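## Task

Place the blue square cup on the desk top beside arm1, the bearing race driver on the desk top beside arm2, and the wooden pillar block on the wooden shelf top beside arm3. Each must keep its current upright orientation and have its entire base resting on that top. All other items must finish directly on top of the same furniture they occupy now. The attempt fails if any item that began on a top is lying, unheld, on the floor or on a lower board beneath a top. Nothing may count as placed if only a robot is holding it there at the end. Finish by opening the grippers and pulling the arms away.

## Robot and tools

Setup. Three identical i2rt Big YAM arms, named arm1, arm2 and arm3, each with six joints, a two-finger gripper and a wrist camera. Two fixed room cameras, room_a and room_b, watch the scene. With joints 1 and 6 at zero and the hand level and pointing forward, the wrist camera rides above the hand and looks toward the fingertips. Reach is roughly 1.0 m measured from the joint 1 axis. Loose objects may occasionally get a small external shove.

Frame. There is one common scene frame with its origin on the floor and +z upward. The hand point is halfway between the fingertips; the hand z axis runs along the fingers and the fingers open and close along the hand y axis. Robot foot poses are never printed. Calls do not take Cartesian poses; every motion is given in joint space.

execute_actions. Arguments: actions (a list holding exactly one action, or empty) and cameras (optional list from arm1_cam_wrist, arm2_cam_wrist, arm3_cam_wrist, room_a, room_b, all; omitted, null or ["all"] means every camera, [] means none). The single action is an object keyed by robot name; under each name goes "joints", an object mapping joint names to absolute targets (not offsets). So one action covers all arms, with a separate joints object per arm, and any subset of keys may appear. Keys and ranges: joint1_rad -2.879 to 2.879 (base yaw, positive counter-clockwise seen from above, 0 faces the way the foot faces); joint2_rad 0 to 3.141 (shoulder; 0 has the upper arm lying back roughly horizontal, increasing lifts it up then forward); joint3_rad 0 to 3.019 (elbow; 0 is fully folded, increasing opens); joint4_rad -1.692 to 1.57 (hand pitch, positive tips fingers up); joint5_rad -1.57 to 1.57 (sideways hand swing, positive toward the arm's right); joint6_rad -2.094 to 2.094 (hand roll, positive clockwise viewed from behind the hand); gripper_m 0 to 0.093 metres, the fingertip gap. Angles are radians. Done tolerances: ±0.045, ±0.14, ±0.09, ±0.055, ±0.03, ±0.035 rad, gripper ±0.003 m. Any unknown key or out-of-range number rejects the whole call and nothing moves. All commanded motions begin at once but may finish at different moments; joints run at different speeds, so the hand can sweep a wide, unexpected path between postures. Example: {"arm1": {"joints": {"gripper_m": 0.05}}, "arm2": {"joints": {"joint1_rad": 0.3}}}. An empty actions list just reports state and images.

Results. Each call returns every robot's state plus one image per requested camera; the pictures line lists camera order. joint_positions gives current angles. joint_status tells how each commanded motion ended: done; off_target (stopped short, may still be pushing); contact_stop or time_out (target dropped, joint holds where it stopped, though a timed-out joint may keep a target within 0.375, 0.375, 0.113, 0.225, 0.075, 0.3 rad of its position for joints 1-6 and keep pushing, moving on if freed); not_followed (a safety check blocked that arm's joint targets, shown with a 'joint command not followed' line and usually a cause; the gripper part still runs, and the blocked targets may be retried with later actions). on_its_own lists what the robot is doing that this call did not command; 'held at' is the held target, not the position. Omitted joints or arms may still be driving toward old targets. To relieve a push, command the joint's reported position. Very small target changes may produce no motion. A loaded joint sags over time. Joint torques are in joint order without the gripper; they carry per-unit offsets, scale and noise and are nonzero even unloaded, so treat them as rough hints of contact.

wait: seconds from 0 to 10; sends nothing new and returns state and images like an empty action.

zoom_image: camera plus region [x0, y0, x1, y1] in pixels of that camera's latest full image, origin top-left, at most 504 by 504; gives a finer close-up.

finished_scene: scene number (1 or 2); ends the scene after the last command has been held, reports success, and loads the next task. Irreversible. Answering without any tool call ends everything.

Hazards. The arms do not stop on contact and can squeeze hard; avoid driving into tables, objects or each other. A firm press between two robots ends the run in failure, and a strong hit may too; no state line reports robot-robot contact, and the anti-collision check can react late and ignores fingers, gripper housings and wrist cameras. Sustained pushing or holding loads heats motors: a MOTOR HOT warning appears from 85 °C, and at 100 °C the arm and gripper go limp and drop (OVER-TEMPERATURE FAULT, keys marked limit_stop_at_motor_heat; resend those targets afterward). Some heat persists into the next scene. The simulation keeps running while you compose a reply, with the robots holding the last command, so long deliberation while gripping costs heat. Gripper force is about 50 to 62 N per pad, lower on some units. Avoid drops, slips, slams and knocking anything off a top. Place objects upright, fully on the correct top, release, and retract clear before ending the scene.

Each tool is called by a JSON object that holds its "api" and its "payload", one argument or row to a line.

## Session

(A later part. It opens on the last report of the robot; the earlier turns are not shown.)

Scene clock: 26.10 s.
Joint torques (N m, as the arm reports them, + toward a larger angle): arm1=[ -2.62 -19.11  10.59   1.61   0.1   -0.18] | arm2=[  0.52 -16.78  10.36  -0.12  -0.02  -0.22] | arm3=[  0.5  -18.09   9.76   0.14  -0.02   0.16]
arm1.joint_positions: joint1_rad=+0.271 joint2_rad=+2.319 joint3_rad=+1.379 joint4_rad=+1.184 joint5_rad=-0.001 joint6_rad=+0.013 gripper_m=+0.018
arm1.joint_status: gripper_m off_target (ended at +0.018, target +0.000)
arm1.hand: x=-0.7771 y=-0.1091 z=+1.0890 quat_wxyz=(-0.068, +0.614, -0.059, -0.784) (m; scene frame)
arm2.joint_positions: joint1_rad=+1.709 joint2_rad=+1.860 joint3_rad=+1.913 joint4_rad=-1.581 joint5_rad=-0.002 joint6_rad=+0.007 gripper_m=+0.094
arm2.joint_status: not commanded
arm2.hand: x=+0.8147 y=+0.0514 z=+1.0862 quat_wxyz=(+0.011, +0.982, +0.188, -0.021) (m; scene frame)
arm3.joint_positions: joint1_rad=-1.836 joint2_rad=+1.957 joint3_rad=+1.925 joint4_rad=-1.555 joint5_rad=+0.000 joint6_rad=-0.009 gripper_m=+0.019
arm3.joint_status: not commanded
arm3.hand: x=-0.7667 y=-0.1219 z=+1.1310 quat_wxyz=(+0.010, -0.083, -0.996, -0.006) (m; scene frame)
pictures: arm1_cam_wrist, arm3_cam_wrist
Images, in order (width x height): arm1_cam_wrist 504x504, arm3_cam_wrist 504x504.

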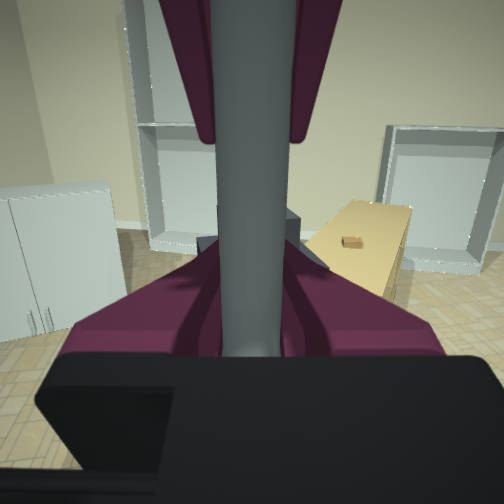

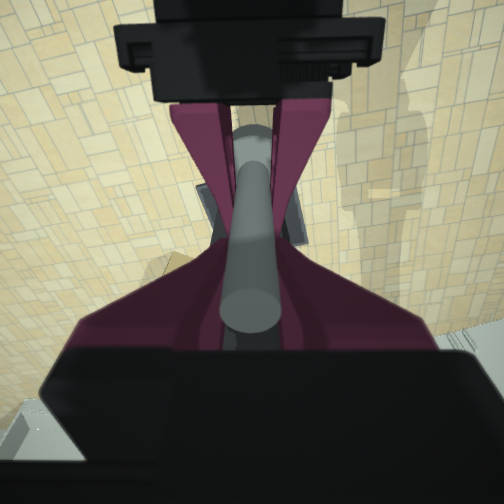

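{"api": "execute_actions", "payload": {
  "actions": [
    {"arm3":{"joints":{"gripper_m":0.06}}}
  ],
  "cameras": []
}}

{"api": "execute_actions", "payload": {
  "actions": [
    {"arm3":{"joints":{"joint2_rad":1.7,"gripper_m":0.093}}}
  ],
  "cameras": []
}}

{"api": "execute_actions", "payload": {
  "actions": [
    {"arm1":{"joints":{"joint1_rad":-2.31,"joint2_rad":2.79,"joint3_rad":1.985,"joint4_rad":1.10}},"arm2":{"joints":{"joint2_rad":1.78}},"arm3":{"joints":{"joint2_rad":1.4,"joint3_rad":1.5}}}
  ],
  "cameras": ["arm1_cam_wrist","arm2_cam_wrist","room_a"]
}}

Scene clock: 28.70 s.
Joint torques (N m, as the arm reports them, + toward a larger angle): arm1=[ -1.85 -22.14  10.5    2.47   0.07  -0.16] | arm2=[  0.71 -16.71  10.35  -0.1   -0.02  -0.23] | arm3=[  0.48 -17.45   9.82   0.24   0.     0.13]
arm1.joint_positions: joint1_rad=+0.271 joint2_rad=+2.357 joint3_rad=+1.379 joint4_rad=+1.158 joint5_rad=-0.001 joint6_rad=+0.013 gripper_m=+0.018
arm1.joint_status: not commanded
arm1.hand: x=-0.7770 y=-0.1091 z=+1.0539 quat_wxyz=(-0.066, +0.639, -0.062, -0.764) (m; scene frame)
arm2.joint_positions: joint1_rad=+1.709 joint2_rad=+1.860 joint3_rad=+1.913 joint4_rad=-1.581 joint5_rad=-0.002 joint6_rad=+0.007 gripper_m=+0.094
arm2.joint_status: not commanded
arm2.hand: x=+0.8147 y=+0.0514 z=+1.0862 quat_wxyz=(+0.011, +0.982, +0.188, -0.021) (m; scene frame)
arm3.joint_positions: joint1_rad=-1.836 joint2_rad=+1.938 joint3_rad=+1.925 joint4_rad=-1.555 joint5_rad=+0.000 joint6_rad=-0.009 gripper_m=+0.060
arm3.joint_status: all done
arm3.hand: x=-0.7680 y=-0.1218 z=+1.1421 quat_wxyz=(+0.000, -0.083, -0.997, -0.005) (m; scene frame)
pictures: none
No camera images: the call's "cameras" was empty. Leave "cameras" out to get every camera's image.

Scene clock: 30.07 s.
Joint torques (N m, as the arm reports them, + toward a larger angle): arm1=[ -2.16 -21.49  10.45   2.49   0.09  -0.21] | arm2=[  0.78 -16.66  10.39  -0.11  -0.01  -0.22] | arm3=[  0.96 -12.72   9.28   0.76   0.     0.14]
arm1.joint_positions: joint1_rad=+0.271 joint2_rad=+2.357 joint3_rad=+1.379 joint4_rad=+1.158 joint5_rad=-0.001 joint6_rad=+0.013 gripper_m=+0.018
arm1.joint_status: not commanded
arm1.hand: x=-0.7770 y=-0.1091 z=+1.0539 quat_wxyz=(-0.066, +0.639, -0.062, -0.764) (m; scene frame)
arm2.joint_positions: joint1_rad=+1.709 joint2_rad=+1.860 joint3_rad=+1.913 joint4_rad=-1.581 joint5_rad=-0.002 joint6_rad=+0.007 gripper_m=+0.094
arm2.joint_status: not commanded
arm2.hand: x=+0.8147 y=+0.0514 z=+1.0862 quat_wxyz=(+0.011, +0.982, +0.188, -0.021) (m; scene frame)
arm3.joint_positions: joint1_rad=-1.836 joint2_rad=+1.684 joint3_rad=+1.936 joint4_rad=-1.555 joint5_rad=+0.000 joint6_rad=-0.009 gripper_m=+0.093
arm3.joint_status: all done
arm3.hand: x=-0.8041 y=-0.1168 z=+1.2906 quat_wxyz=(-0.131, -0.083, -0.988, +0.007) (m; scene frame)
pictures: none
No camera images: the call's "cameras" was empty. Leave "cameras" out to get every camera's image.

Scene clock: 33.07 s.
Joint torques (N m, as the arm reports them, + toward a larger angle): arm1=[ -2.   -24.77  10.39   3.12   0.03  -0.18] | arm2=[  0.56 -15.7   10.39   0.05  -0.03  -0.22] | arm3=[ 0.8  -8.38  8.2   0.52  0.    0.16]
arm1.joint_positions: joint1_rad=-2.303 joint2_rad=+2.829 joint3_rad=+1.950 joint4_rad=+1.064 joint5_rad=+0.000 joint6_rad=+0.013 gripper_m=+0.018
arm1.joint_status: all done
arm1.hand: x=+0.8280 y=+0.0761 z=+0.9162 quat_wxyz=(-0.756, +0.117, -0.626, -0.151) (m; scene frame)
arm2.joint_positions: joint1_rad=+1.709 joint2_rad=+1.772 joint3_rad=+1.913 joint4_rad=-1.581 joint5_rad=-0.002 joint6_rad=+0.007 gripper_m=+0.094
arm2.joint_status: all done
arm2.hand: x=+0.8263 y=+0.0568 z=+1.1354 quat_wxyz=(+0.020, +0.980, +0.188, -0.064) (m; scene frame)
arm3.joint_positions: joint1_rad=-1.836 joint2_rad=+1.388 joint3_rad=+1.501 joint4_rad=-1.558 joint5_rad=+0.000 joint6_rad=-0.009 gripper_m=+0.093
arm3.joint_status: all done
arm3.hand: x=-0.9389 y=-0.0925 z=+1.2486 quat_wxyz=(-0.061, -0.083, -0.995, +0.001) (m; scene frame)
pictures: arm1_cam_wrist, arm2_cam_wrist, room_a
Images, in order (width x height): arm1_cam_wrist 504x504, arm2_cam_wrist 504x504, room_a 504x504.

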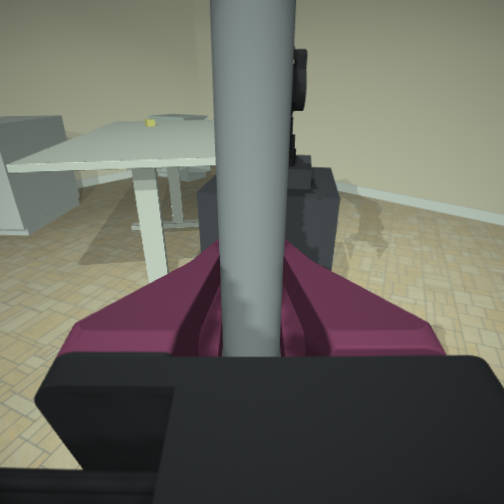

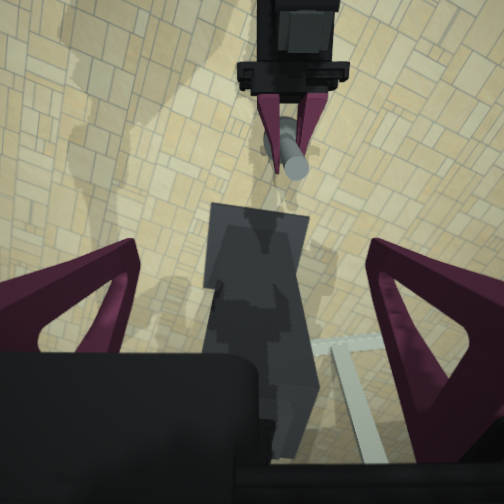

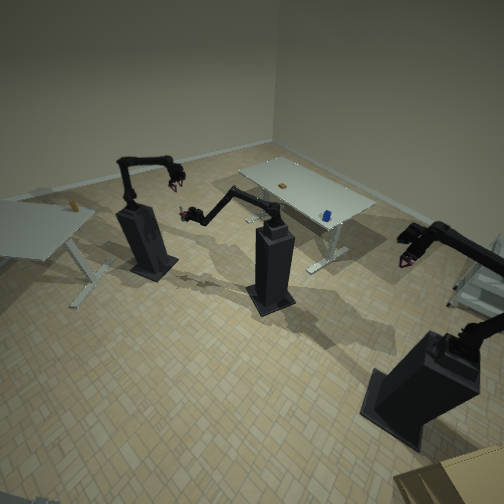

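{"api": "execute_actions", "payload": {
  "actions": [
    {"arm1":{"joints":{"joint4_rad":1.165}},"arm2":{"joints":{"joint1_rad":1.645,"joint2_rad":1.89,"joint3_rad":1.764,"joint4_rad":-1.43}}}
  ],
  "cameras": ["arm1_cam_wrist","arm2_cam_wrist","room_a"]
}}

{"api": "zoom_image", "payload": {
  "camera": "room_a",
  "region": [130, 150, 250, 240]
}}

Scene clock: 34.30 s.
Joint torques (N m, as the arm reports them, + toward a larger angle): arm1=[ -2.24 -24.58  10.71   3.67   0.03  -0.19] | arm2=[  1.79 -18.02   9.04   0.46  -0.06  -0.22] | arm3=[ 0.31 -7.88  8.2   0.54  0.01  0.16]
arm1.joint_positions: joint1_rad=-2.303 joint2_rad=+2.830 joint3_rad=+1.950 joint4_rad=+1.113 joint5_rad=+0.000 joint6_rad=+0.013 gripper_m=+0.018
arm1.joint_status: all done
arm1.hand: x=+0.8255 y=+0.0751 z=+0.9272 quat_wxyz=(-0.771, +0.113, -0.608, -0.154) (m; scene frame)
arm2.joint_positions: joint1_rad=+1.639 joint2_rad=+1.894 joint3_rad=+1.756 joint4_rad=-1.439 joint5_rad=-0.001 joint6_rad=+0.007 gripper_m=+0.094
arm2.joint_status: all done
arm2.hand: x=+0.8045 y=+0.0901 z=+1.0064 quat_wxyz=(+0.006, +0.988, +0.154, +0.003) (m; scene frame)
arm3.joint_positions: joint1_rad=-1.836 joint2_rad=+1.388 joint3_rad=+1.501 joint4_rad=-1.558 joint5_rad=+0.000 joint6_rad=-0.009 gripper_m=+0.093
arm3.joint_status: not commanded
arm3.hand: x=-0.9389 y=-0.0925 z=+1.2486 quat_wxyz=(-0.061, -0.083, -0.995, +0.001) (m; scene frame)
pictures: arm1_cam_wrist, arm2_cam_wrist, room_a
Images, in order (width x height): arm1_cam_wrist 504x504, arm2_cam_wrist 504x504, room_a 504x504.

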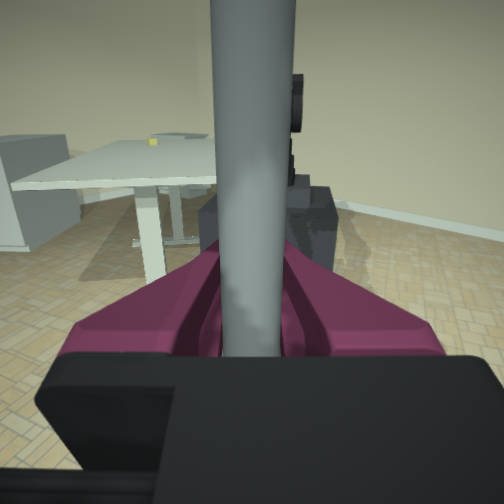

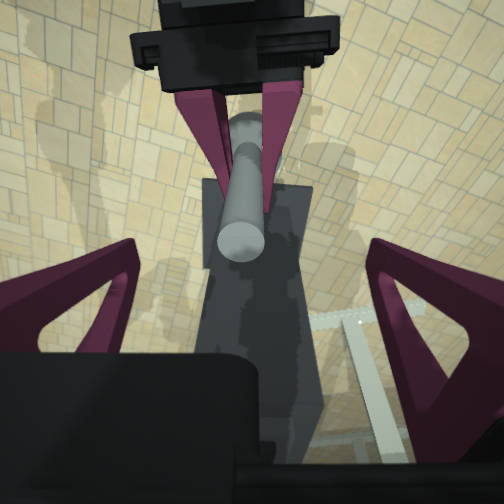

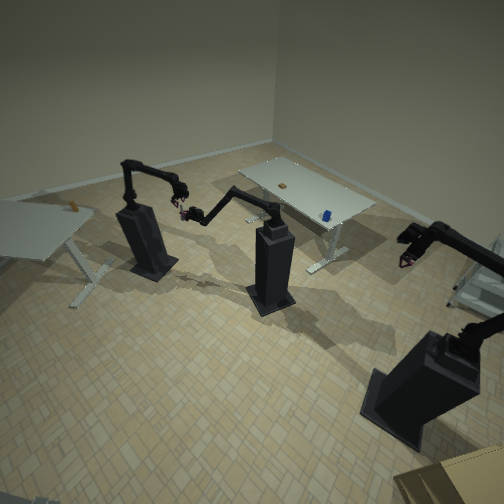

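Region (130, 150, 250, 240) of room_a's 504x504 image, scaled by 4.200, with more detail than that image has; it fills the top 378 rows of this view, and the rest is white.

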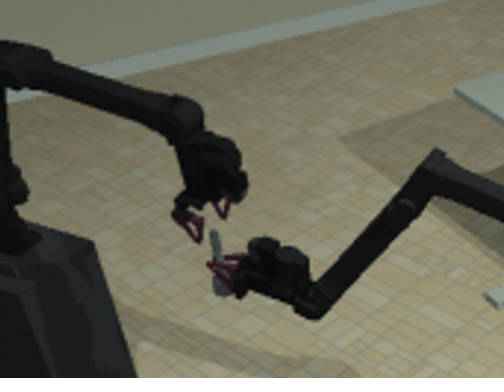

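{"api": "execute_actions", "payload": {
  "actions": [
    {"arm2":{"joints":{"joint1_rad":1.66,"joint2_rad":1.92,"joint3_rad":1.70,"joint4_rad":-1.34}}}
  ],
  "cameras": ["arm1_cam_wrist","arm2_cam_wrist"]
}}

Scene clock: 35.20 s.
Joint torques (N m, as the arm reports them, + toward a larger angle): arm1=[ -2.58 -25.34  10.4    3.69   0.05  -0.16] | arm2=[  1.98 -15.8    8.05   0.59  -0.06  -0.22] | arm3=[ 0.64 -7.94  8.17  0.58  0.02  0.14]
arm1.joint_positions: joint1_rad=-2.303 joint2_rad=+2.830 joint3_rad=+1.950 joint4_rad=+1.113 joint5_rad=+0.000 joint6_rad=+0.013 gripper_m=+0.018
arm1.joint_status: not commanded
arm1.hand: x=+0.8255 y=+0.0751 z=+0.9272 quat_wxyz=(-0.771, +0.113, -0.608, -0.154) (m; scene frame)
arm2.joint_positions: joint1_rad=+1.653 joint2_rad=+1.894 joint3_rad=+1.705 joint4_rad=-1.351 joint5_rad=-0.001 joint6_rad=+0.007 gripper_m=+0.094
arm2.joint_status: all done
arm2.hand: x=+0.8011 y=+0.0805 z=+0.9875 quat_wxyz=(+0.009, +0.987, +0.161, -0.015) (m; scene frame)
arm3.joint_positions: joint1_rad=-1.836 joint2_rad=+1.388 joint3_rad=+1.501 joint4_rad=-1.558 joint5_rad=+0.000 joint6_rad=-0.009 gripper_m=+0.093
arm3.joint_status: not commanded
arm3.hand: x=-0.9389 y=-0.0925 z=+1.2486 quat_wxyz=(-0.061, -0.083, -0.995, +0.001) (m; scene frame)
pictures: arm1_cam_wrist, arm2_cam_wrist
Images, in order (width x height): arm1_cam_wrist 504x504, arm2_cam_wrist 504x504.

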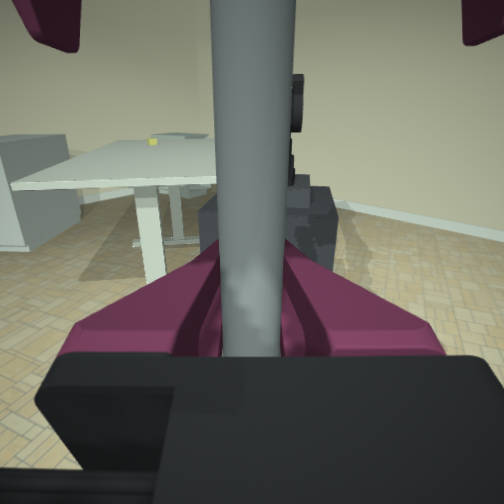

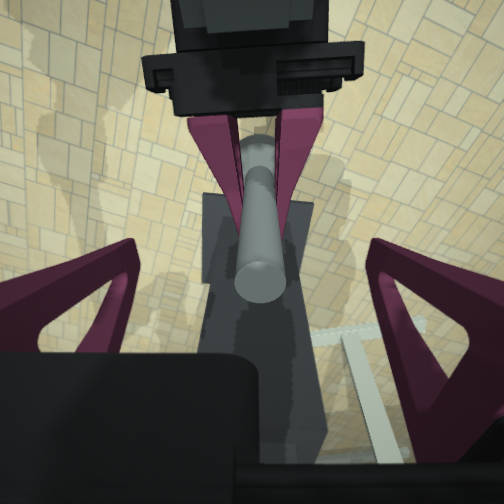

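{"api": "execute_actions", "payload": {
  "actions": [
    {"arm2":{"joints":{"joint2_rad":1.95,"joint3_rad":1.69}}}
  ],
  "cameras": ["arm1_cam_wrist","arm2_cam_wrist"]
}}

Scene clock: 36.03 s.
Joint torques (N m, as the arm reports them, + toward a larger angle): arm1=[ -2.5  -24.77  10.64   3.65   0.03  -0.16] | arm2=[  1.96 -15.61   7.8    0.49  -0.06  -0.22] | arm3=[ 0.57 -8.15  8.35  0.58 -0.04  0.15]
arm1.joint_positions: joint1_rad=-2.303 joint2_rad=+2.830 joint3_rad=+1.950 joint4_rad=+1.113 joint5_rad=+0.000 joint6_rad=+0.013 gripper_m=+0.018
arm1.joint_status: not commanded
arm1.hand: x=+0.8255 y=+0.0751 z=+0.9272 quat_wxyz=(-0.771, +0.113, -0.608, -0.154) (m; scene frame)
arm2.joint_positions: joint1_rad=+1.653 joint2_rad=+1.917 joint3_rad=+1.698 joint4_rad=-1.350 joint5_rad=-0.001 joint6_rad=+0.007 gripper_m=+0.094
arm2.joint_status: all done
arm2.hand: x=+0.8027 y=+0.0808 z=+0.9721 quat_wxyz=(+0.007, +0.987, +0.161, -0.001) (m; scene frame)
arm3.joint_positions: joint1_rad=-1.836 joint2_rad=+1.388 joint3_rad=+1.501 joint4_rad=-1.558 joint5_rad=+0.000 joint6_rad=-0.009 gripper_m=+0.093
arm3.joint_status: not commanded
arm3.hand: x=-0.9389 y=-0.0925 z=+1.2486 quat_wxyz=(-0.061, -0.083, -0.995, +0.001) (m; scene frame)
pictures: arm1_cam_wrist, arm2_cam_wrist
Images, in order (width x height): arm1_cam_wrist 504x504, arm2_cam_wrist 504x504.

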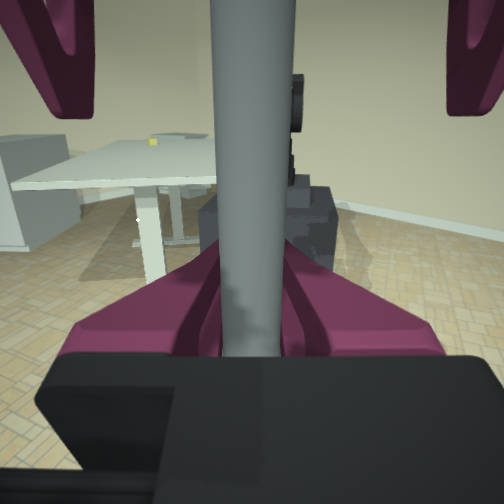

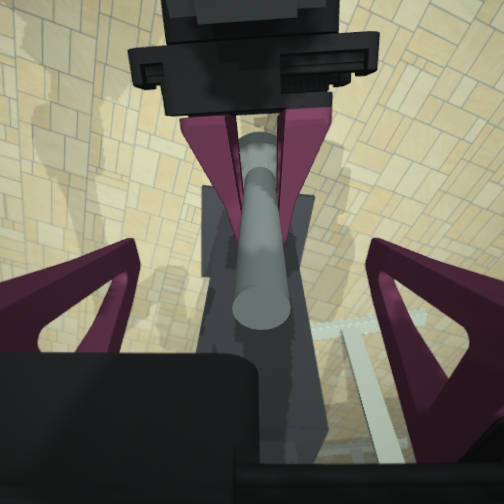

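{"api": "execute_actions", "payload": {
  "actions": [
    {"arm2":{"joints":{"gripper_m":0}}}
  ],
  "cameras": ["arm2_cam_wrist"]
}}

{"api": "execute_actions", "payload": {
  "actions": [
    {"arm1":{"joints":{"gripper_m":0.093,"joint2_rad":2.83,"joint4_rad":1.113,"joint3_rad":1.96}},"arm2":{"joints":{"joint2_rad":1.91,"joint3_rad":1.72}}}
  ],
  "cameras": ["arm2_cam_wrist","arm1_cam_wrist"]
}}

Scene clock: 37.00 s.
Joint torques (N m, as the arm reports them, + toward a larger angle): arm1=[ -2.31 -25.38  10.51   3.67  -0.05  -0.17] | arm2=[  1.91 -15.53   7.78   0.53  -0.2   -0.23] | arm3=[ 0.35 -8.11  8.21  0.48 -0.02  0.16]
arm1.joint_positions: joint1_rad=-2.306 joint2_rad=+2.830 joint3_rad=+1.950 joint4_rad=+1.114 joint5_rad=+0.003 joint6_rad=+0.012 gripper_m=+0.018
arm1.joint_status: not commanded
arm1.hand: x=+0.8264 y=+0.0728 z=+0.9274 quat_wxyz=(-0.771, +0.112, -0.608, -0.153) (m; scene frame)
arm2.joint_positions: joint1_rad=+1.652 joint2_rad=+1.917 joint3_rad=+1.698 joint4_rad=-1.350 joint5_rad=+0.003 joint6_rad=+0.006 gripper_m=+0.019
arm2.joint_status: gripper_m off_target (ended at +0.019, target +0.000)
arm2.hand: x=+0.8024 y=+0.0815 z=+0.9721 quat_wxyz=(+0.005, +0.987, +0.161, -0.002) (m; scene frame)
arm3.joint_positions: joint1_rad=-1.836 joint2_rad=+1.388 joint3_rad=+1.501 joint4_rad=-1.558 joint5_rad=+0.000 joint6_rad=-0.009 gripper_m=+0.093
arm3.joint_status: not commanded
arm3.hand: x=-0.9389 y=-0.0925 z=+1.2486 quat_wxyz=(-0.061, -0.083, -0.995, +0.001) (m; scene frame)
pictures: arm2_cam_wrist
Images, in order (width x height): arm2_cam_wrist 504x504.

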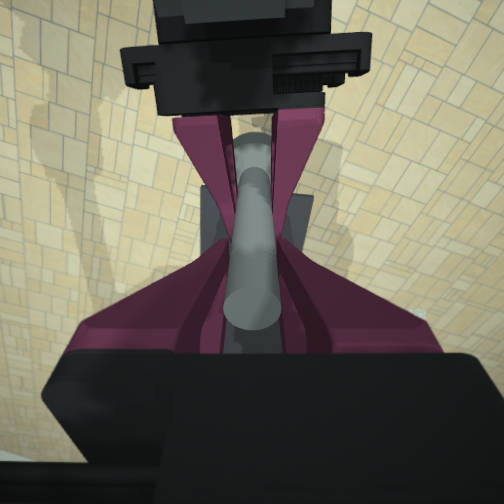

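Scene clock: 37.70 s.
Joint torques (N m, as the arm reports them, + toward a larger angle): arm1=[ -2.67 -22.91   8.16   1.66  -0.07  -0.17] | arm2=[  1.75 -18.22   9.82   0.41  -0.2   -0.23] | arm3=[ 0.26 -8.39  8.24  0.47 -0.02  0.14]
arm1.joint_positions: joint1_rad=-2.306 joint2_rad=+2.832 joint3_rad=+1.950 joint4_rad=+1.114 joint5_rad=+0.003 joint6_rad=+0.012 gripper_m=+0.093
arm1.joint_status: all done
arm1.hand: x=+0.8260 y=+0.0726 z=+0.9258 quat_wxyz=(-0.771, +0.112, -0.608, -0.152) (m; scene frame)
arm2.joint_positions: joint1_rad=+1.652 joint2_rad=+1.918 joint3_rad=+1.698 joint4_rad=-1.348 joint5_rad=+0.002 joint6_rad=+0.006 gripper_m=+0.019
arm2.joint_status: all done
arm2.hand: x=+0.8020 y=+0.0813 z=+0.9719 quat_wxyz=(+0.005, +0.987, +0.161, -0.002) (m; scene frame)
arm3.joint_positions: joint1_rad=-1.836 joint2_rad=+1.388 joint3_rad=+1.501 joint4_rad=-1.558 joint5_rad=+0.000 joint6_rad=-0.009 gripper_m=+0.093
arm3.joint_status: not commanded
arm3.hand: x=-0.9389 y=-0.0925 z=+1.2486 quat_wxyz=(-0.061, -0.083, -0.995, +0.001) (m; scene frame)
pictures: arm1_cam_wrist, arm2_cam_wrist
Images, in order (width x height): arm1_cam_wrist 504x504, arm2_cam_wrist 504x504.

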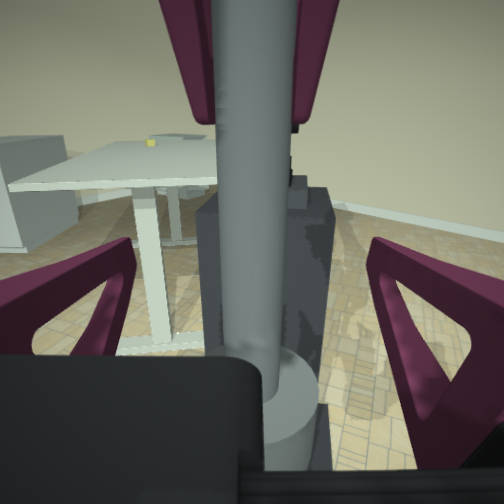

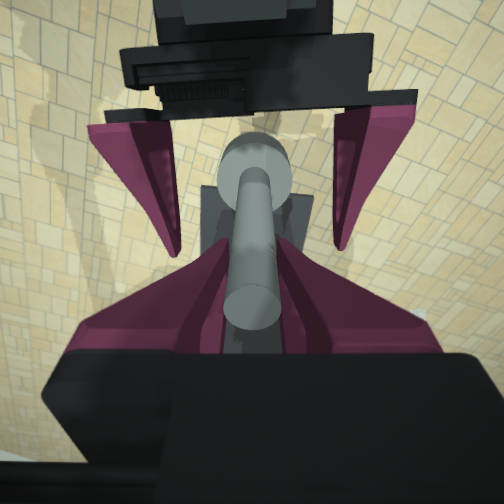

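{"api": "execute_actions", "payload": {
  "actions": [
    {"arm1":{"joints":{"joint2_rad":2.6,"joint3_rad":1.25,"joint4_rad":1.56}},"arm2":{"joints":{"joint2_rad":1.86}}}
  ],
  "cameras": []
}}

{"api": "execute_actions", "payload": {
  "actions": [
    {"arm2":{"joints":{"joint1_rad":-0.92}}}
  ],
  "cameras": ["arm2_cam_wrist","room_a","arm1_cam_wrist"]
}}

Scene clock: 39.30 s.
Joint torques (N m, as the arm reports them, + toward a larger angle): arm1=[ -1.77 -18.55   3.43   2.67  -0.04  -0.16] | arm2=[  1.98 -21.67   9.84   0.41  -0.19  -0.22] | arm3=[ 0.58 -8.57  8.16  0.47 -0.02  0.15]
arm1.joint_positions: joint1_rad=-2.306 joint2_rad=+2.616 joint3_rad=+1.248 joint4_rad=+1.538 joint5_rad=+0.003 joint6_rad=+0.012 gripper_m=+0.093
arm1.joint_status: all done
arm1.hand: x=+0.6566 y=+0.0050 z=+0.9114 quat_wxyz=(-0.752, +0.116, -0.632, -0.149) (m; scene frame)
arm2.joint_positions: joint1_rad=+1.652 joint2_rad=+1.910 joint3_rad=+1.698 joint4_rad=-1.348 joint5_rad=+0.002 joint6_rad=+0.006 gripper_m=+0.019
arm2.joint_status: all done
arm2.hand: x=+0.8020 y=+0.0814 z=+0.9762 quat_wxyz=(+0.006, +0.987, +0.161, -0.006) (m; scene frame)
arm3.joint_positions: joint1_rad=-1.836 joint2_rad=+1.388 joint3_rad=+1.501 joint4_rad=-1.558 joint5_rad=+0.000 joint6_rad=-0.009 gripper_m=+0.093
arm3.joint_status: not commanded
arm3.hand: x=-0.9389 y=-0.0925 z=+1.2486 quat_wxyz=(-0.061, -0.083, -0.995, +0.001) (m; scene frame)
pictures: none
No camera images: the call's "cameras" was empty. Leave "cameras" out to get every camera's image.

Scene clock: 41.90 s.
Joint torques (N m, as the arm reports them, + toward a larger angle): arm1=[ -1.89 -18.61   3.39   2.48  -0.07  -0.18] | arm2=[  1.15 -21.82   9.78  -0.14  -0.09  -0.21] | arm3=[ 0.38 -8.21  8.15  0.7   0.    0.13]
arm1.joint_positions: joint1_rad=-2.306 joint2_rad=+2.616 joint3_rad=+1.248 joint4_rad=+1.538 joint5_rad=+0.003 joint6_rad=+0.012 gripper_m=+0.093
arm1.joint_status: not commanded
arm1.hand: x=+0.6566 y=+0.0050 z=+0.9114 quat_wxyz=(-0.752, +0.116, -0.632, -0.149) (m; scene frame)
arm2.joint_positions: joint1_rad=-0.921 joint2_rad=+1.910 joint3_rad=+1.698 joint4_rad=-1.331 joint5_rad=+0.000 joint6_rad=+0.006 gripper_m=+0.019
arm2.joint_status: all done
arm2.hand: x=+1.7285 y=+0.7333 z=+0.9695 quat_wxyz=(-0.011, +0.431, -0.902, +0.000) (m; scene frame)
arm3.joint_positions: joint1_rad=-1.836 joint2_rad=+1.388 joint3_rad=+1.501 joint4_rad=-1.558 joint5_rad=+0.000 joint6_rad=-0.009 gripper_m=+0.093
arm3.joint_status: not commanded
arm3.hand: x=-0.9389 y=-0.0925 z=+1.2486 quat_wxyz=(-0.061, -0.083, -0.995, +0.001) (m; scene frame)
pictures: arm1_cam_wrist, arm2_cam_wrist, room_a
Images, in order (width x height): arm1_cam_wrist 504x504, arm2_cam_wrist 504x504, room_a 504x504.

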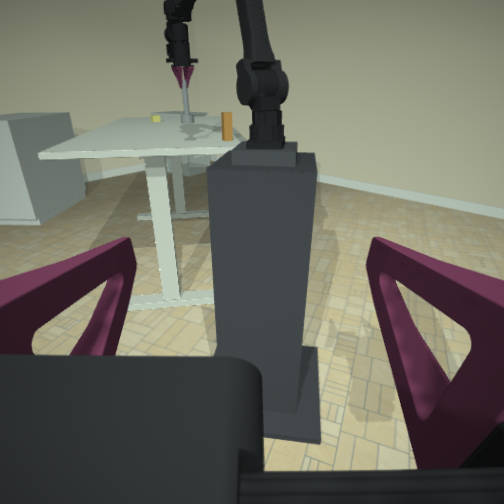

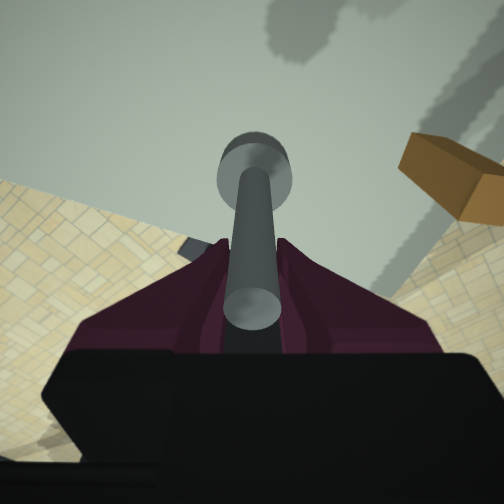

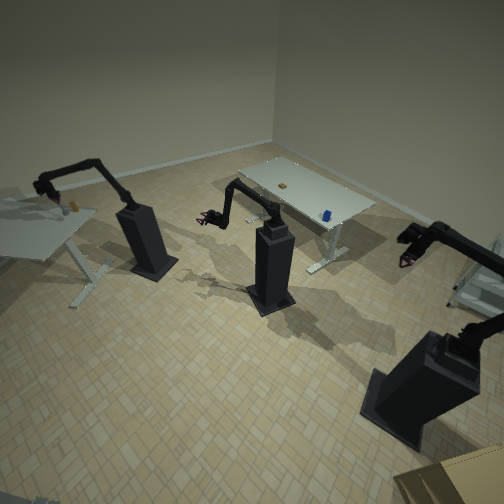

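{"api": "execute_actions", "payload": {
  "actions": [
    {"arm2":{"joints":{"joint2_rad":2.0,"joint3_rad":1.80,"joint4_rad":-1.3}}}
  ],
  "cameras": ["arm2_cam_wrist","arm1_cam_wrist"]
}}

{"api": "zoom_image", "payload": {
  "camera": "arm1_cam_wrist",
  "region": [130, 60, 250, 170]
}}

Scene clock: 43.23 s.
Joint torques (N m, as the arm reports them, + toward a larger angle): arm1=[ -2.76 -18.58   3.55   2.57  -0.07  -0.15] | arm2=[  0.9  -20.01  12.34   0.27  -0.08  -0.22] | arm3=[ 0.35 -8.6   8.21  0.6  -0.01  0.13]
arm1.joint_positions: joint1_rad=-2.306 joint2_rad=+2.616 joint3_rad=+1.248 joint4_rad=+1.538 joint5_rad=+0.003 joint6_rad=+0.012 gripper_m=+0.093
arm1.joint_status: not commanded
arm1.hand: x=+0.6566 y=+0.0050 z=+0.9114 quat_wxyz=(-0.752, +0.116, -0.632, -0.149) (m; scene frame)
arm2.joint_positions: joint1_rad=-0.921 joint2_rad=+2.012 joint3_rad=+1.738 joint4_rad=-1.304 joint5_rad=+0.000 joint6_rad=+0.006 gripper_m=+0.019
arm2.joint_status: all done
arm2.hand: x=+1.7401 y=+0.7472 z=+0.9252 quat_wxyz=(+0.005, +0.431, -0.902, +0.008) (m; scene frame)
arm3.joint_positions: joint1_rad=-1.836 joint2_rad=+1.388 joint3_rad=+1.501 joint4_rad=-1.558 joint5_rad=+0.000 joint6_rad=-0.009 gripper_m=+0.093
arm3.joint_status: not commanded
arm3.hand: x=-0.9389 y=-0.0925 z=+1.2486 quat_wxyz=(-0.061, -0.083, -0.995, +0.001) (m; scene frame)
pictures: arm1_cam_wrist, arm2_cam_wrist
Images, in order (width x height): arm1_cam_wrist 504x504, arm2_cam_wrist 504x504.

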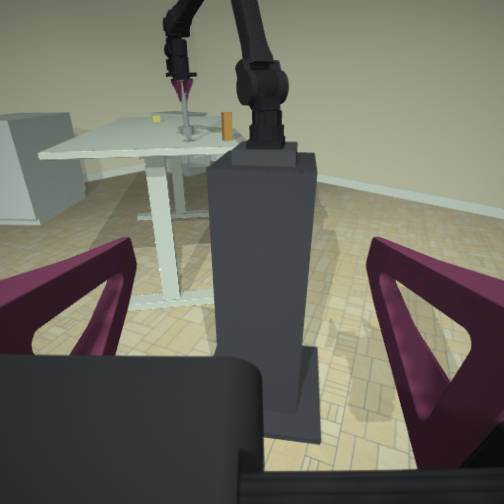

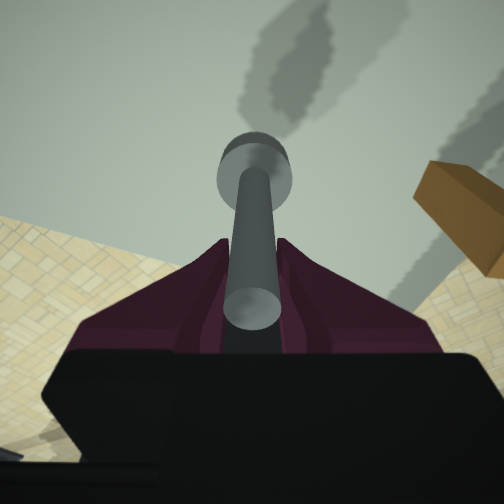

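Region (130, 60, 250, 170) of arm1_cam_wrist's 504x504 image, scaled by 4.200, with more detail than that image has; it fills the top 462 rows of this view, and the rest is white.

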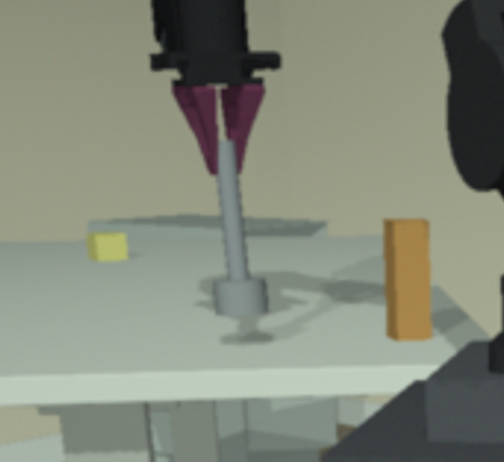

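{"api": "execute_actions", "payload": {
  "actions": [
    {"arm2":{"joints":{"joint2_rad":2.045,"joint4_rad":-1.26}}}
  ],
  "cameras": ["arm2_cam_wrist","arm1_cam_wrist"]
}}

{"api": "zoom_image", "payload": {
  "camera": "arm1_cam_wrist",
  "region": [130, 60, 250, 170]
}}

Scene clock: 44.20 s.
Joint torques (N m, as the arm reports them, + toward a larger angle): arm1=[ -2.43 -18.83   3.41   2.5   -0.04  -0.17] | arm2=[  1.   -19.39  12.36   0.46  -0.08  -0.22] | arm3=[ 0.53 -8.8   8.28  0.57 -0.01  0.15]
arm1.joint_positions: joint1_rad=-2.306 joint2_rad=+2.616 joint3_rad=+1.248 joint4_rad=+1.538 joint5_rad=+0.003 joint6_rad=+0.012 gripper_m=+0.093
arm1.joint_status: not commanded
arm1.hand: x=+0.6566 y=+0.0050 z=+0.9114 quat_wxyz=(-0.752, +0.116, -0.632, -0.149) (m; scene frame)
arm2.joint_positions: joint1_rad=-0.921 joint2_rad=+2.042 joint3_rad=+1.738 joint4_rad=-1.269 joint5_rad=+0.000 joint6_rad=+0.006 gripper_m=+0.019
arm2.joint_status: all done
arm2.hand: x=+1.7447 y=+0.7527 z=+0.9068 quat_wxyz=(+0.003, +0.431, -0.902, +0.007) (m; scene frame)
arm3.joint_positions: joint1_rad=-1.836 joint2_rad=+1.388 joint3_rad=+1.501 joint4_rad=-1.558 joint5_rad=+0.000 joint6_rad=-0.009 gripper_m=+0.093
arm3.joint_status: not commanded
arm3.hand: x=-0.9389 y=-0.0925 z=+1.2486 quat_wxyz=(-0.061, -0.083, -0.995, +0.001) (m; scene frame)
pictures: arm1_cam_wrist, arm2_cam_wrist
Images, in order (width x height): arm1_cam_wrist 504x504, arm2_cam_wrist 504x504.

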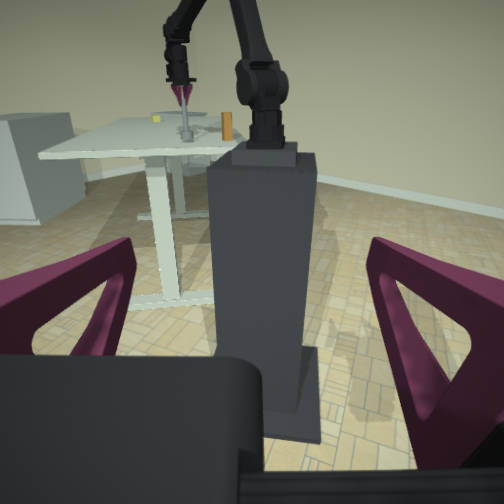

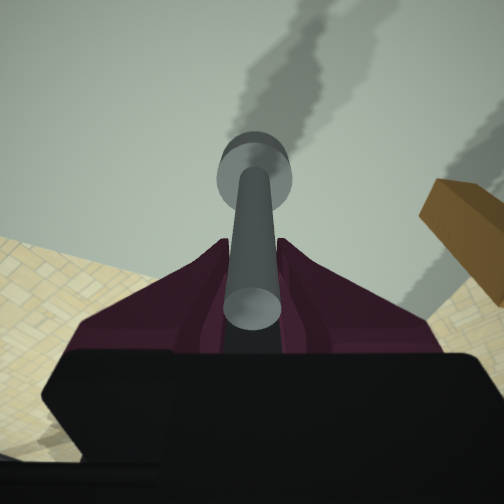

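Region (130, 60, 250, 170) of arm1_cam_wrist's 504x504 image, scaled by 4.200, with more detail than that image has; it fills the top 462 rows of this view, and the rest is white.

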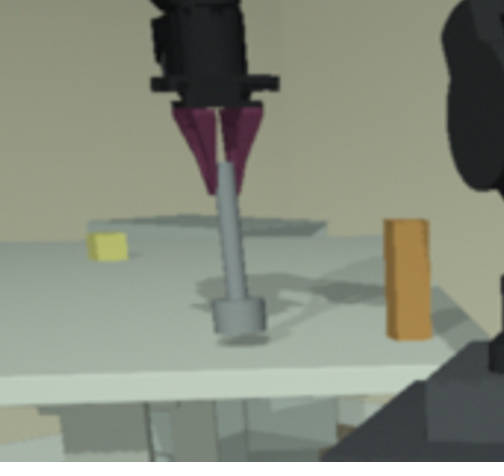

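{"api": "execute_actions", "payload": {
  "actions": [
    {"arm2":{"joints":{"joint2_rad":2.068,"joint4_rad":-1.24}}}
  ],
  "cameras": ["arm1_cam_wrist"]
}}

{"api": "zoom_image", "payload": {
  "camera": "arm1_cam_wrist",
  "region": [130, 60, 250, 170]
}}

Scene clock: 45.07 s.
Joint torques (N m, as the arm reports them, + toward a larger angle): arm1=[ -2.02 -18.73   3.54   2.71  -0.06  -0.18] | arm2=[  1.   -19.32  12.35   0.39  -0.08  -0.22] | arm3=[ 0.82 -8.79  8.18  0.63 -0.02  0.14]
arm1.joint_positions: joint1_rad=-2.306 joint2_rad=+2.616 joint3_rad=+1.248 joint4_rad=+1.538 joint5_rad=+0.003 joint6_rad=+0.012 gripper_m=+0.093
arm1.joint_status: not commanded
arm1.hand: x=+0.6566 y=+0.0050 z=+0.9114 quat_wxyz=(-0.752, +0.116, -0.632, -0.149) (m; scene frame)
arm2.joint_positions: joint1_rad=-0.921 joint2_rad=+2.062 joint3_rad=+1.738 joint4_rad=-1.249 joint5_rad=+0.000 joint6_rad=+0.006 gripper_m=+0.019
arm2.joint_status: all done
arm2.hand: x=+1.7470 y=+0.7555 z=+0.8951 quat_wxyz=(+0.003, +0.431, -0.902, +0.007) (m; scene frame)
arm3.joint_positions: joint1_rad=-1.836 joint2_rad=+1.388 joint3_rad=+1.501 joint4_rad=-1.558 joint5_rad=+0.000 joint6_rad=-0.009 gripper_m=+0.093
arm3.joint_status: not commanded
arm3.hand: x=-0.9389 y=-0.0925 z=+1.2486 quat_wxyz=(-0.061, -0.083, -0.995, +0.001) (m; scene frame)
pictures: arm1_cam_wrist
Images, in order (width x height): arm1_cam_wrist 504x504.

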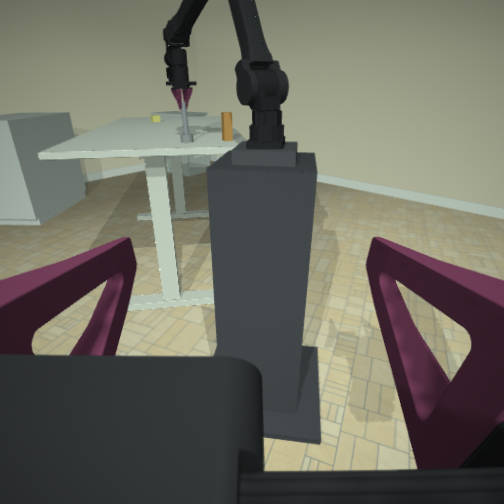

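Region (130, 60, 250, 170) of arm1_cam_wrist's 504x504 image, scaled by 4.200, with more detail than that image has; it fills the top 462 rows of this view, and the rest is white.

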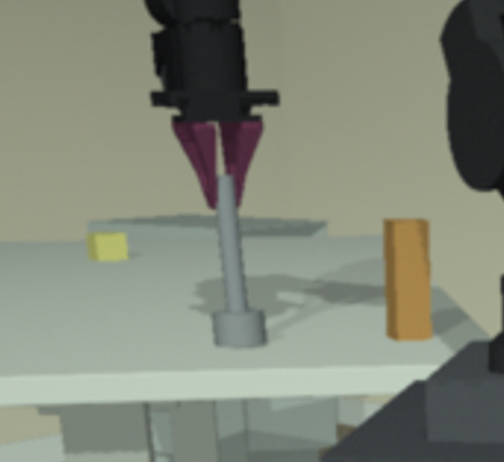

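{"api": "execute_actions", "payload": {
  "actions": [
    {"arm2":{"joints":{"gripper_m":0.093,"joint3_rad":1.75}}}
  ],
  "cameras": []
}}

{"api": "execute_actions", "payload": {
  "actions": [
    {"arm2":{"joints":{"joint2_rad":1.93,"joint4_rad":-1.36}}}
  ],
  "cameras": []
}}

{"api": "execute_actions", "payload": {
  "actions": [
    {"arm2":{"joints":{"joint1_rad":-1.2,"joint6_rad":-0.1}}}
  ],
  "cameras": []
}}

{"api": "execute_actions", "payload": {
  "actions": [
    {"arm2":{"joints":{"joint2_rad":2.0,"joint3_rad":1.586,"joint4_rad":-1.16}}}
  ],
  "cameras": ["arm1_cam_wrist","arm2_cam_wrist"]
}}

Scene clock: 46.17 s.
Joint torques (N m, as the arm reports them, + toward a larger angle): arm1=[ -2.25 -18.9    3.49   2.64  -0.07  -0.17] | arm2=[  1.05 -19.15   8.86   0.41  -0.08  -0.22] | arm3=[ 0.44 -8.3   8.24  0.54 -0.02  0.13]
arm1.joint_positions: joint1_rad=-2.306 joint2_rad=+2.616 joint3_rad=+1.248 joint4_rad=+1.538 joint5_rad=+0.003 joint6_rad=+0.012 gripper_m=+0.093
arm1.joint_status: not commanded
arm1.hand: x=+0.6566 y=+0.0050 z=+0.9114 quat_wxyz=(-0.752, +0.116, -0.632, -0.149) (m; scene frame)
arm2.joint_positions: joint1_rad=-0.921 joint2_rad=+2.062 joint3_rad=+1.738 joint4_rad=-1.249 joint5_rad=+0.000 joint6_rad=+0.006 gripper_m=+0.093
arm2.joint_status: all done
arm2.hand: x=+1.7471 y=+0.7556 z=+0.8953 quat_wxyz=(+0.003, +0.431, -0.902, +0.006) (m; scene frame)
arm3.joint_positions: joint1_rad=-1.836 joint2_rad=+1.388 joint3_rad=+1.501 joint4_rad=-1.558 joint5_rad=+0.000 joint6_rad=-0.009 gripper_m=+0.093
arm3.joint_status: not commanded
arm3.hand: x=-0.9389 y=-0.0925 z=+1.2486 quat_wxyz=(-0.061, -0.083, -0.995, +0.001) (m; scene frame)
pictures: none
No camera images: the call's "cameras" was empty. Leave "cameras" out to get every camera's image.

Scene clock: 47.23 s.
Joint torques (N m, as the arm reports them, + toward a larger angle): arm1=[ -2.27 -19.08   3.6    2.58  -0.07  -0.19] | arm2=[  0.98 -16.33   9.42  -0.09  -0.08  -0.22] | arm3=[ 0.55 -8.39  8.08  0.42 -0.01  0.15]
arm1.joint_positions: joint1_rad=-2.306 joint2_rad=+2.616 joint3_rad=+1.248 joint4_rad=+1.538 joint5_rad=+0.003 joint6_rad=+0.012 gripper_m=+0.093
arm1.joint_status: not commanded
arm1.hand: x=+0.6566 y=+0.0050 z=+0.9114 quat_wxyz=(-0.752, +0.116, -0.632, -0.149) (m; scene frame)
arm2.joint_positions: joint1_rad=-0.921 joint2_rad=+1.907 joint3_rad=+1.738 joint4_rad=-1.351 joint5_rad=+0.000 joint6_rad=+0.006 gripper_m=+0.093
arm2.joint_status: all done
arm2.hand: x=+1.7332 y=+0.7394 z=+0.9861 quat_wxyz=(-0.021, +0.431, -0.902, -0.005) (m; scene frame)
arm3.joint_positions: joint1_rad=-1.836 joint2_rad=+1.388 joint3_rad=+1.501 joint4_rad=-1.558 joint5_rad=+0.000 joint6_rad=-0.009 gripper_m=+0.093
arm3.joint_status: not commanded
arm3.hand: x=-0.9389 y=-0.0925 z=+1.2486 quat_wxyz=(-0.061, -0.083, -0.995, +0.001) (m; scene frame)
pictures: none
No camera images: the call's "cameras" was empty. Leave "cameras" out to get every camera's image.

Scene clock: 48.67 s.
Joint torques (N m, as the arm reports them, + toward a larger angle): arm1=[ -2.45 -18.62   3.43   2.51  -0.07  -0.18] | arm2=[  0.18 -16.29   9.34  -0.08  -0.13  -0.24] | arm3=[ 0.9  -8.1   8.13  0.51  0.    0.12]
arm1.joint_positions: joint1_rad=-2.306 joint2_rad=+2.616 joint3_rad=+1.248 joint4_rad=+1.538 joint5_rad=+0.003 joint6_rad=+0.012 gripper_m=+0.093
arm1.joint_status: not commanded
arm1.hand: x=+0.6566 y=+0.0050 z=+0.9114 quat_wxyz=(-0.752, +0.116, -0.632, -0.149) (m; scene frame)
arm2.joint_positions: joint1_rad=-1.194 joint2_rad=+1.907 joint3_rad=+1.738 joint4_rad=-1.351 joint5_rad=+0.001 joint6_rad=-0.091 gripper_m=+0.093
arm2.joint_status: all done
arm2.hand: x=+1.8456 y=+0.6211 z=+0.9877 quat_wxyz=(-0.023, +0.350, -0.936, +0.000) (m; scene frame)
arm3.joint_positions: joint1_rad=-1.836 joint2_rad=+1.388 joint3_rad=+1.501 joint4_rad=-1.558 joint5_rad=+0.000 joint6_rad=-0.009 gripper_m=+0.093
arm3.joint_status: not commanded
arm3.hand: x=-0.9389 y=-0.0925 z=+1.2486 quat_wxyz=(-0.061, -0.083, -0.995, +0.001) (m; scene frame)
pictures: none
No camera images: the call's "cameras" was empty. Leave "cameras" out to get every camera's image.

Scene clock: 49.93 s.
Joint torques (N m, as the arm reports them, + toward a larger angle): arm1=[ -2.62 -18.66   3.56   2.46  -0.08  -0.19] | arm2=[  0.38 -17.87   8.03   0.53  -0.13  -0.24] | arm3=[ 0.78 -8.15  8.18  0.5   0.    0.17]
arm1.joint_positions: joint1_rad=-2.306 joint2_rad=+2.616 joint3_rad=+1.248 joint4_rad=+1.538 joint5_rad=+0.003 joint6_rad=+0.012 gripper_m=+0.093
arm1.joint_status: not commanded
arm1.hand: x=+0.6566 y=+0.0050 z=+0.9114 quat_wxyz=(-0.752, +0.116, -0.632, -0.149) (m; scene frame)
arm2.joint_positions: joint1_rad=-1.194 joint2_rad=+1.994 joint3_rad=+1.581 joint4_rad=-1.170 joint5_rad=+0.001 joint6_rad=-0.091 gripper_m=+0.093
arm2.joint_status: all done
arm2.hand: x=+1.8349 y=+0.6119 z=+0.8808 quat_wxyz=(+0.007, +0.350, -0.937, +0.008) (m; scene frame)
arm3.joint_positions: joint1_rad=-1.836 joint2_rad=+1.388 joint3_rad=+1.501 joint4_rad=-1.558 joint5_rad=+0.000 joint6_rad=-0.009 gripper_m=+0.093
arm3.joint_status: not commanded
arm3.hand: x=-0.9389 y=-0.0925 z=+1.2486 quat_wxyz=(-0.061, -0.083, -0.995, +0.001) (m; scene frame)
pictures: arm1_cam_wrist, arm2_cam_wrist
Images, in order (width x height): arm1_cam_wrist 504x504, arm2_cam_wrist 504x504.

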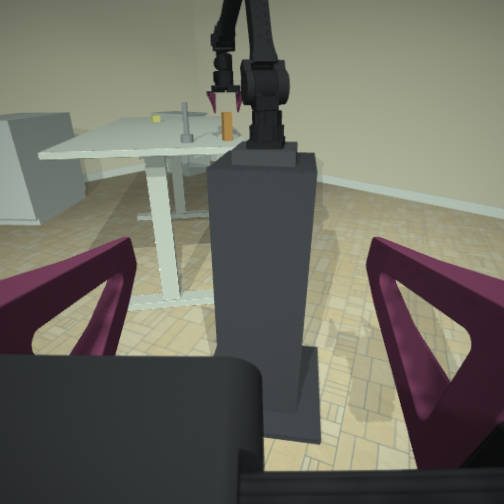

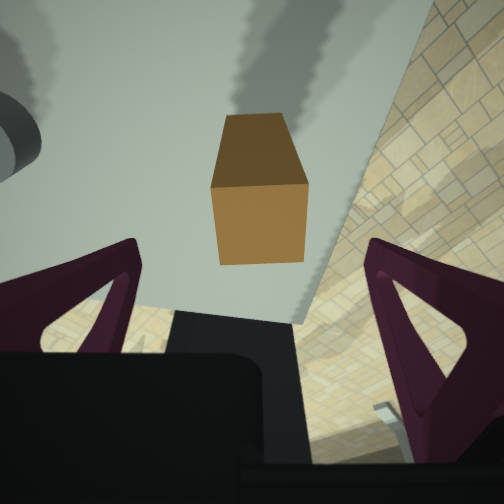

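{"api": "execute_actions", "payload": {
  "actions": [
    {"arm2":{"joints":{"joint2_rad":2.06,"joint3_rad":1.545,"joint4_rad":-1.065}}}
  ],
  "cameras": ["arm2_cam_wrist"]
}}

{"api": "execute_actions", "payload": {
  "actions": [
    {"arm2":{"joints":{"gripper_m":0}}}
  ],
  "cameras": ["arm1_cam_wrist","arm2_cam_wrist"]
}}

Scene clock: 50.87 s.
Joint torques (N m, as the arm reports them, + toward a larger angle): arm1=[ -2.17 -18.6    3.33   2.6   -0.09  -0.18] | arm2=[  0.31 -16.77   7.33   0.54  -0.13  -0.23] | arm3=[ 0.52 -8.26  8.12  0.53  0.    0.14]
arm1.joint_positions: joint1_rad=-2.306 joint2_rad=+2.616 joint3_rad=+1.248 joint4_rad=+1.538 joint5_rad=+0.003 joint6_rad=+0.012 gripper_m=+0.093
arm1.joint_status: not commanded
arm1.hand: x=+0.6566 y=+0.0050 z=+0.9114 quat_wxyz=(-0.752, +0.116, -0.632, -0.149) (m; scene frame)
arm2.joint_positions: joint1_rad=-1.194 joint2_rad=+2.032 joint3_rad=+1.551 joint4_rad=-1.075 joint5_rad=+0.001 joint6_rad=-0.091 gripper_m=+0.093
arm2.joint_status: all done
arm2.hand: x=+1.8406 y=+0.6157 z=+0.8490 quat_wxyz=(-0.006, +0.350, -0.937, +0.005) (m; scene frame)
arm3.joint_positions: joint1_rad=-1.836 joint2_rad=+1.388 joint3_rad=+1.501 joint4_rad=-1.558 joint5_rad=+0.000 joint6_rad=-0.009 gripper_m=+0.093
arm3.joint_status: not commanded
arm3.hand: x=-0.9389 y=-0.0925 z=+1.2486 quat_wxyz=(-0.061, -0.083, -0.995, +0.001) (m; scene frame)
pictures: arm2_cam_wrist
Images, in order (width x height): arm2_cam_wrist 504x504.

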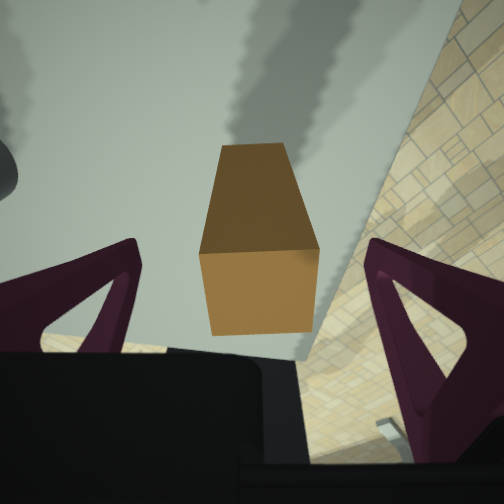

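Scene clock: 51.57 s.
Joint torques (N m, as the arm reports them, + toward a larger angle): arm1=[ -2.21 -18.76   3.53   2.62  -0.06  -0.18] | arm2=[  0.4  -16.51   7.23   0.52  -0.12  -0.24] | arm3=[ 0.69 -8.22  8.22  0.56 -0.02  0.13]
arm1.joint_positions: joint1_rad=-2.306 joint2_rad=+2.616 joint3_rad=+1.248 joint4_rad=+1.538 joint5_rad=+0.003 joint6_rad=+0.012 gripper_m=+0.093
arm1.joint_status: not commanded
arm1.hand: x=+0.6566 y=+0.0050 z=+0.9114 quat_wxyz=(-0.752, +0.116, -0.632, -0.149) (m; scene frame)
arm2.joint_positions: joint1_rad=-1.194 joint2_rad=+2.032 joint3_rad=+1.551 joint4_rad=-1.075 joint5_rad=+0.001 joint6_rad=-0.092 gripper_m=+0.034
arm2.joint_status: gripper_m off_target (ended at +0.034, target +0.000)
arm2.hand: x=+1.8406 y=+0.6157 z=+0.8490 quat_wxyz=(-0.006, +0.351, -0.936, +0.004) (m; scene frame)
arm3.joint_positions: joint1_rad=-1.836 joint2_rad=+1.388 joint3_rad=+1.501 joint4_rad=-1.558 joint5_rad=+0.000 joint6_rad=-0.009 gripper_m=+0.093
arm3.joint_status: not commanded
arm3.hand: x=-0.9389 y=-0.0925 z=+1.2486 quat_wxyz=(-0.061, -0.083, -0.995, +0.001) (m; scene frame)
pictures: arm1_cam_wrist, arm2_cam_wrist
Images, in order (width x height): arm1_cam_wrist 504x504, arm2_cam_wrist 504x504.

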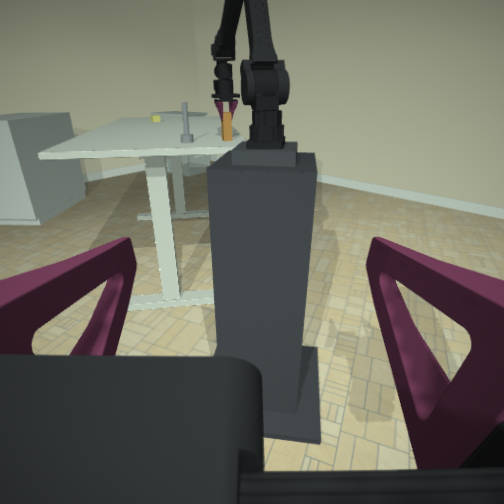

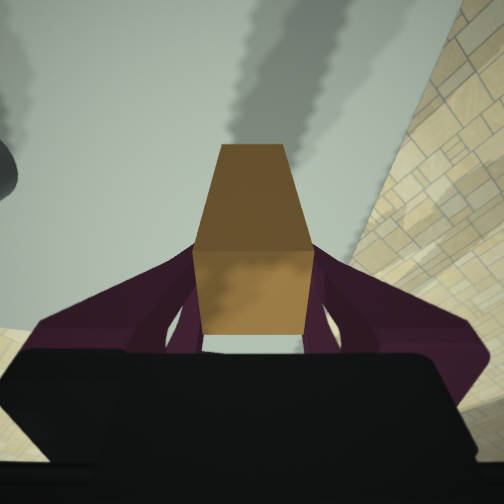

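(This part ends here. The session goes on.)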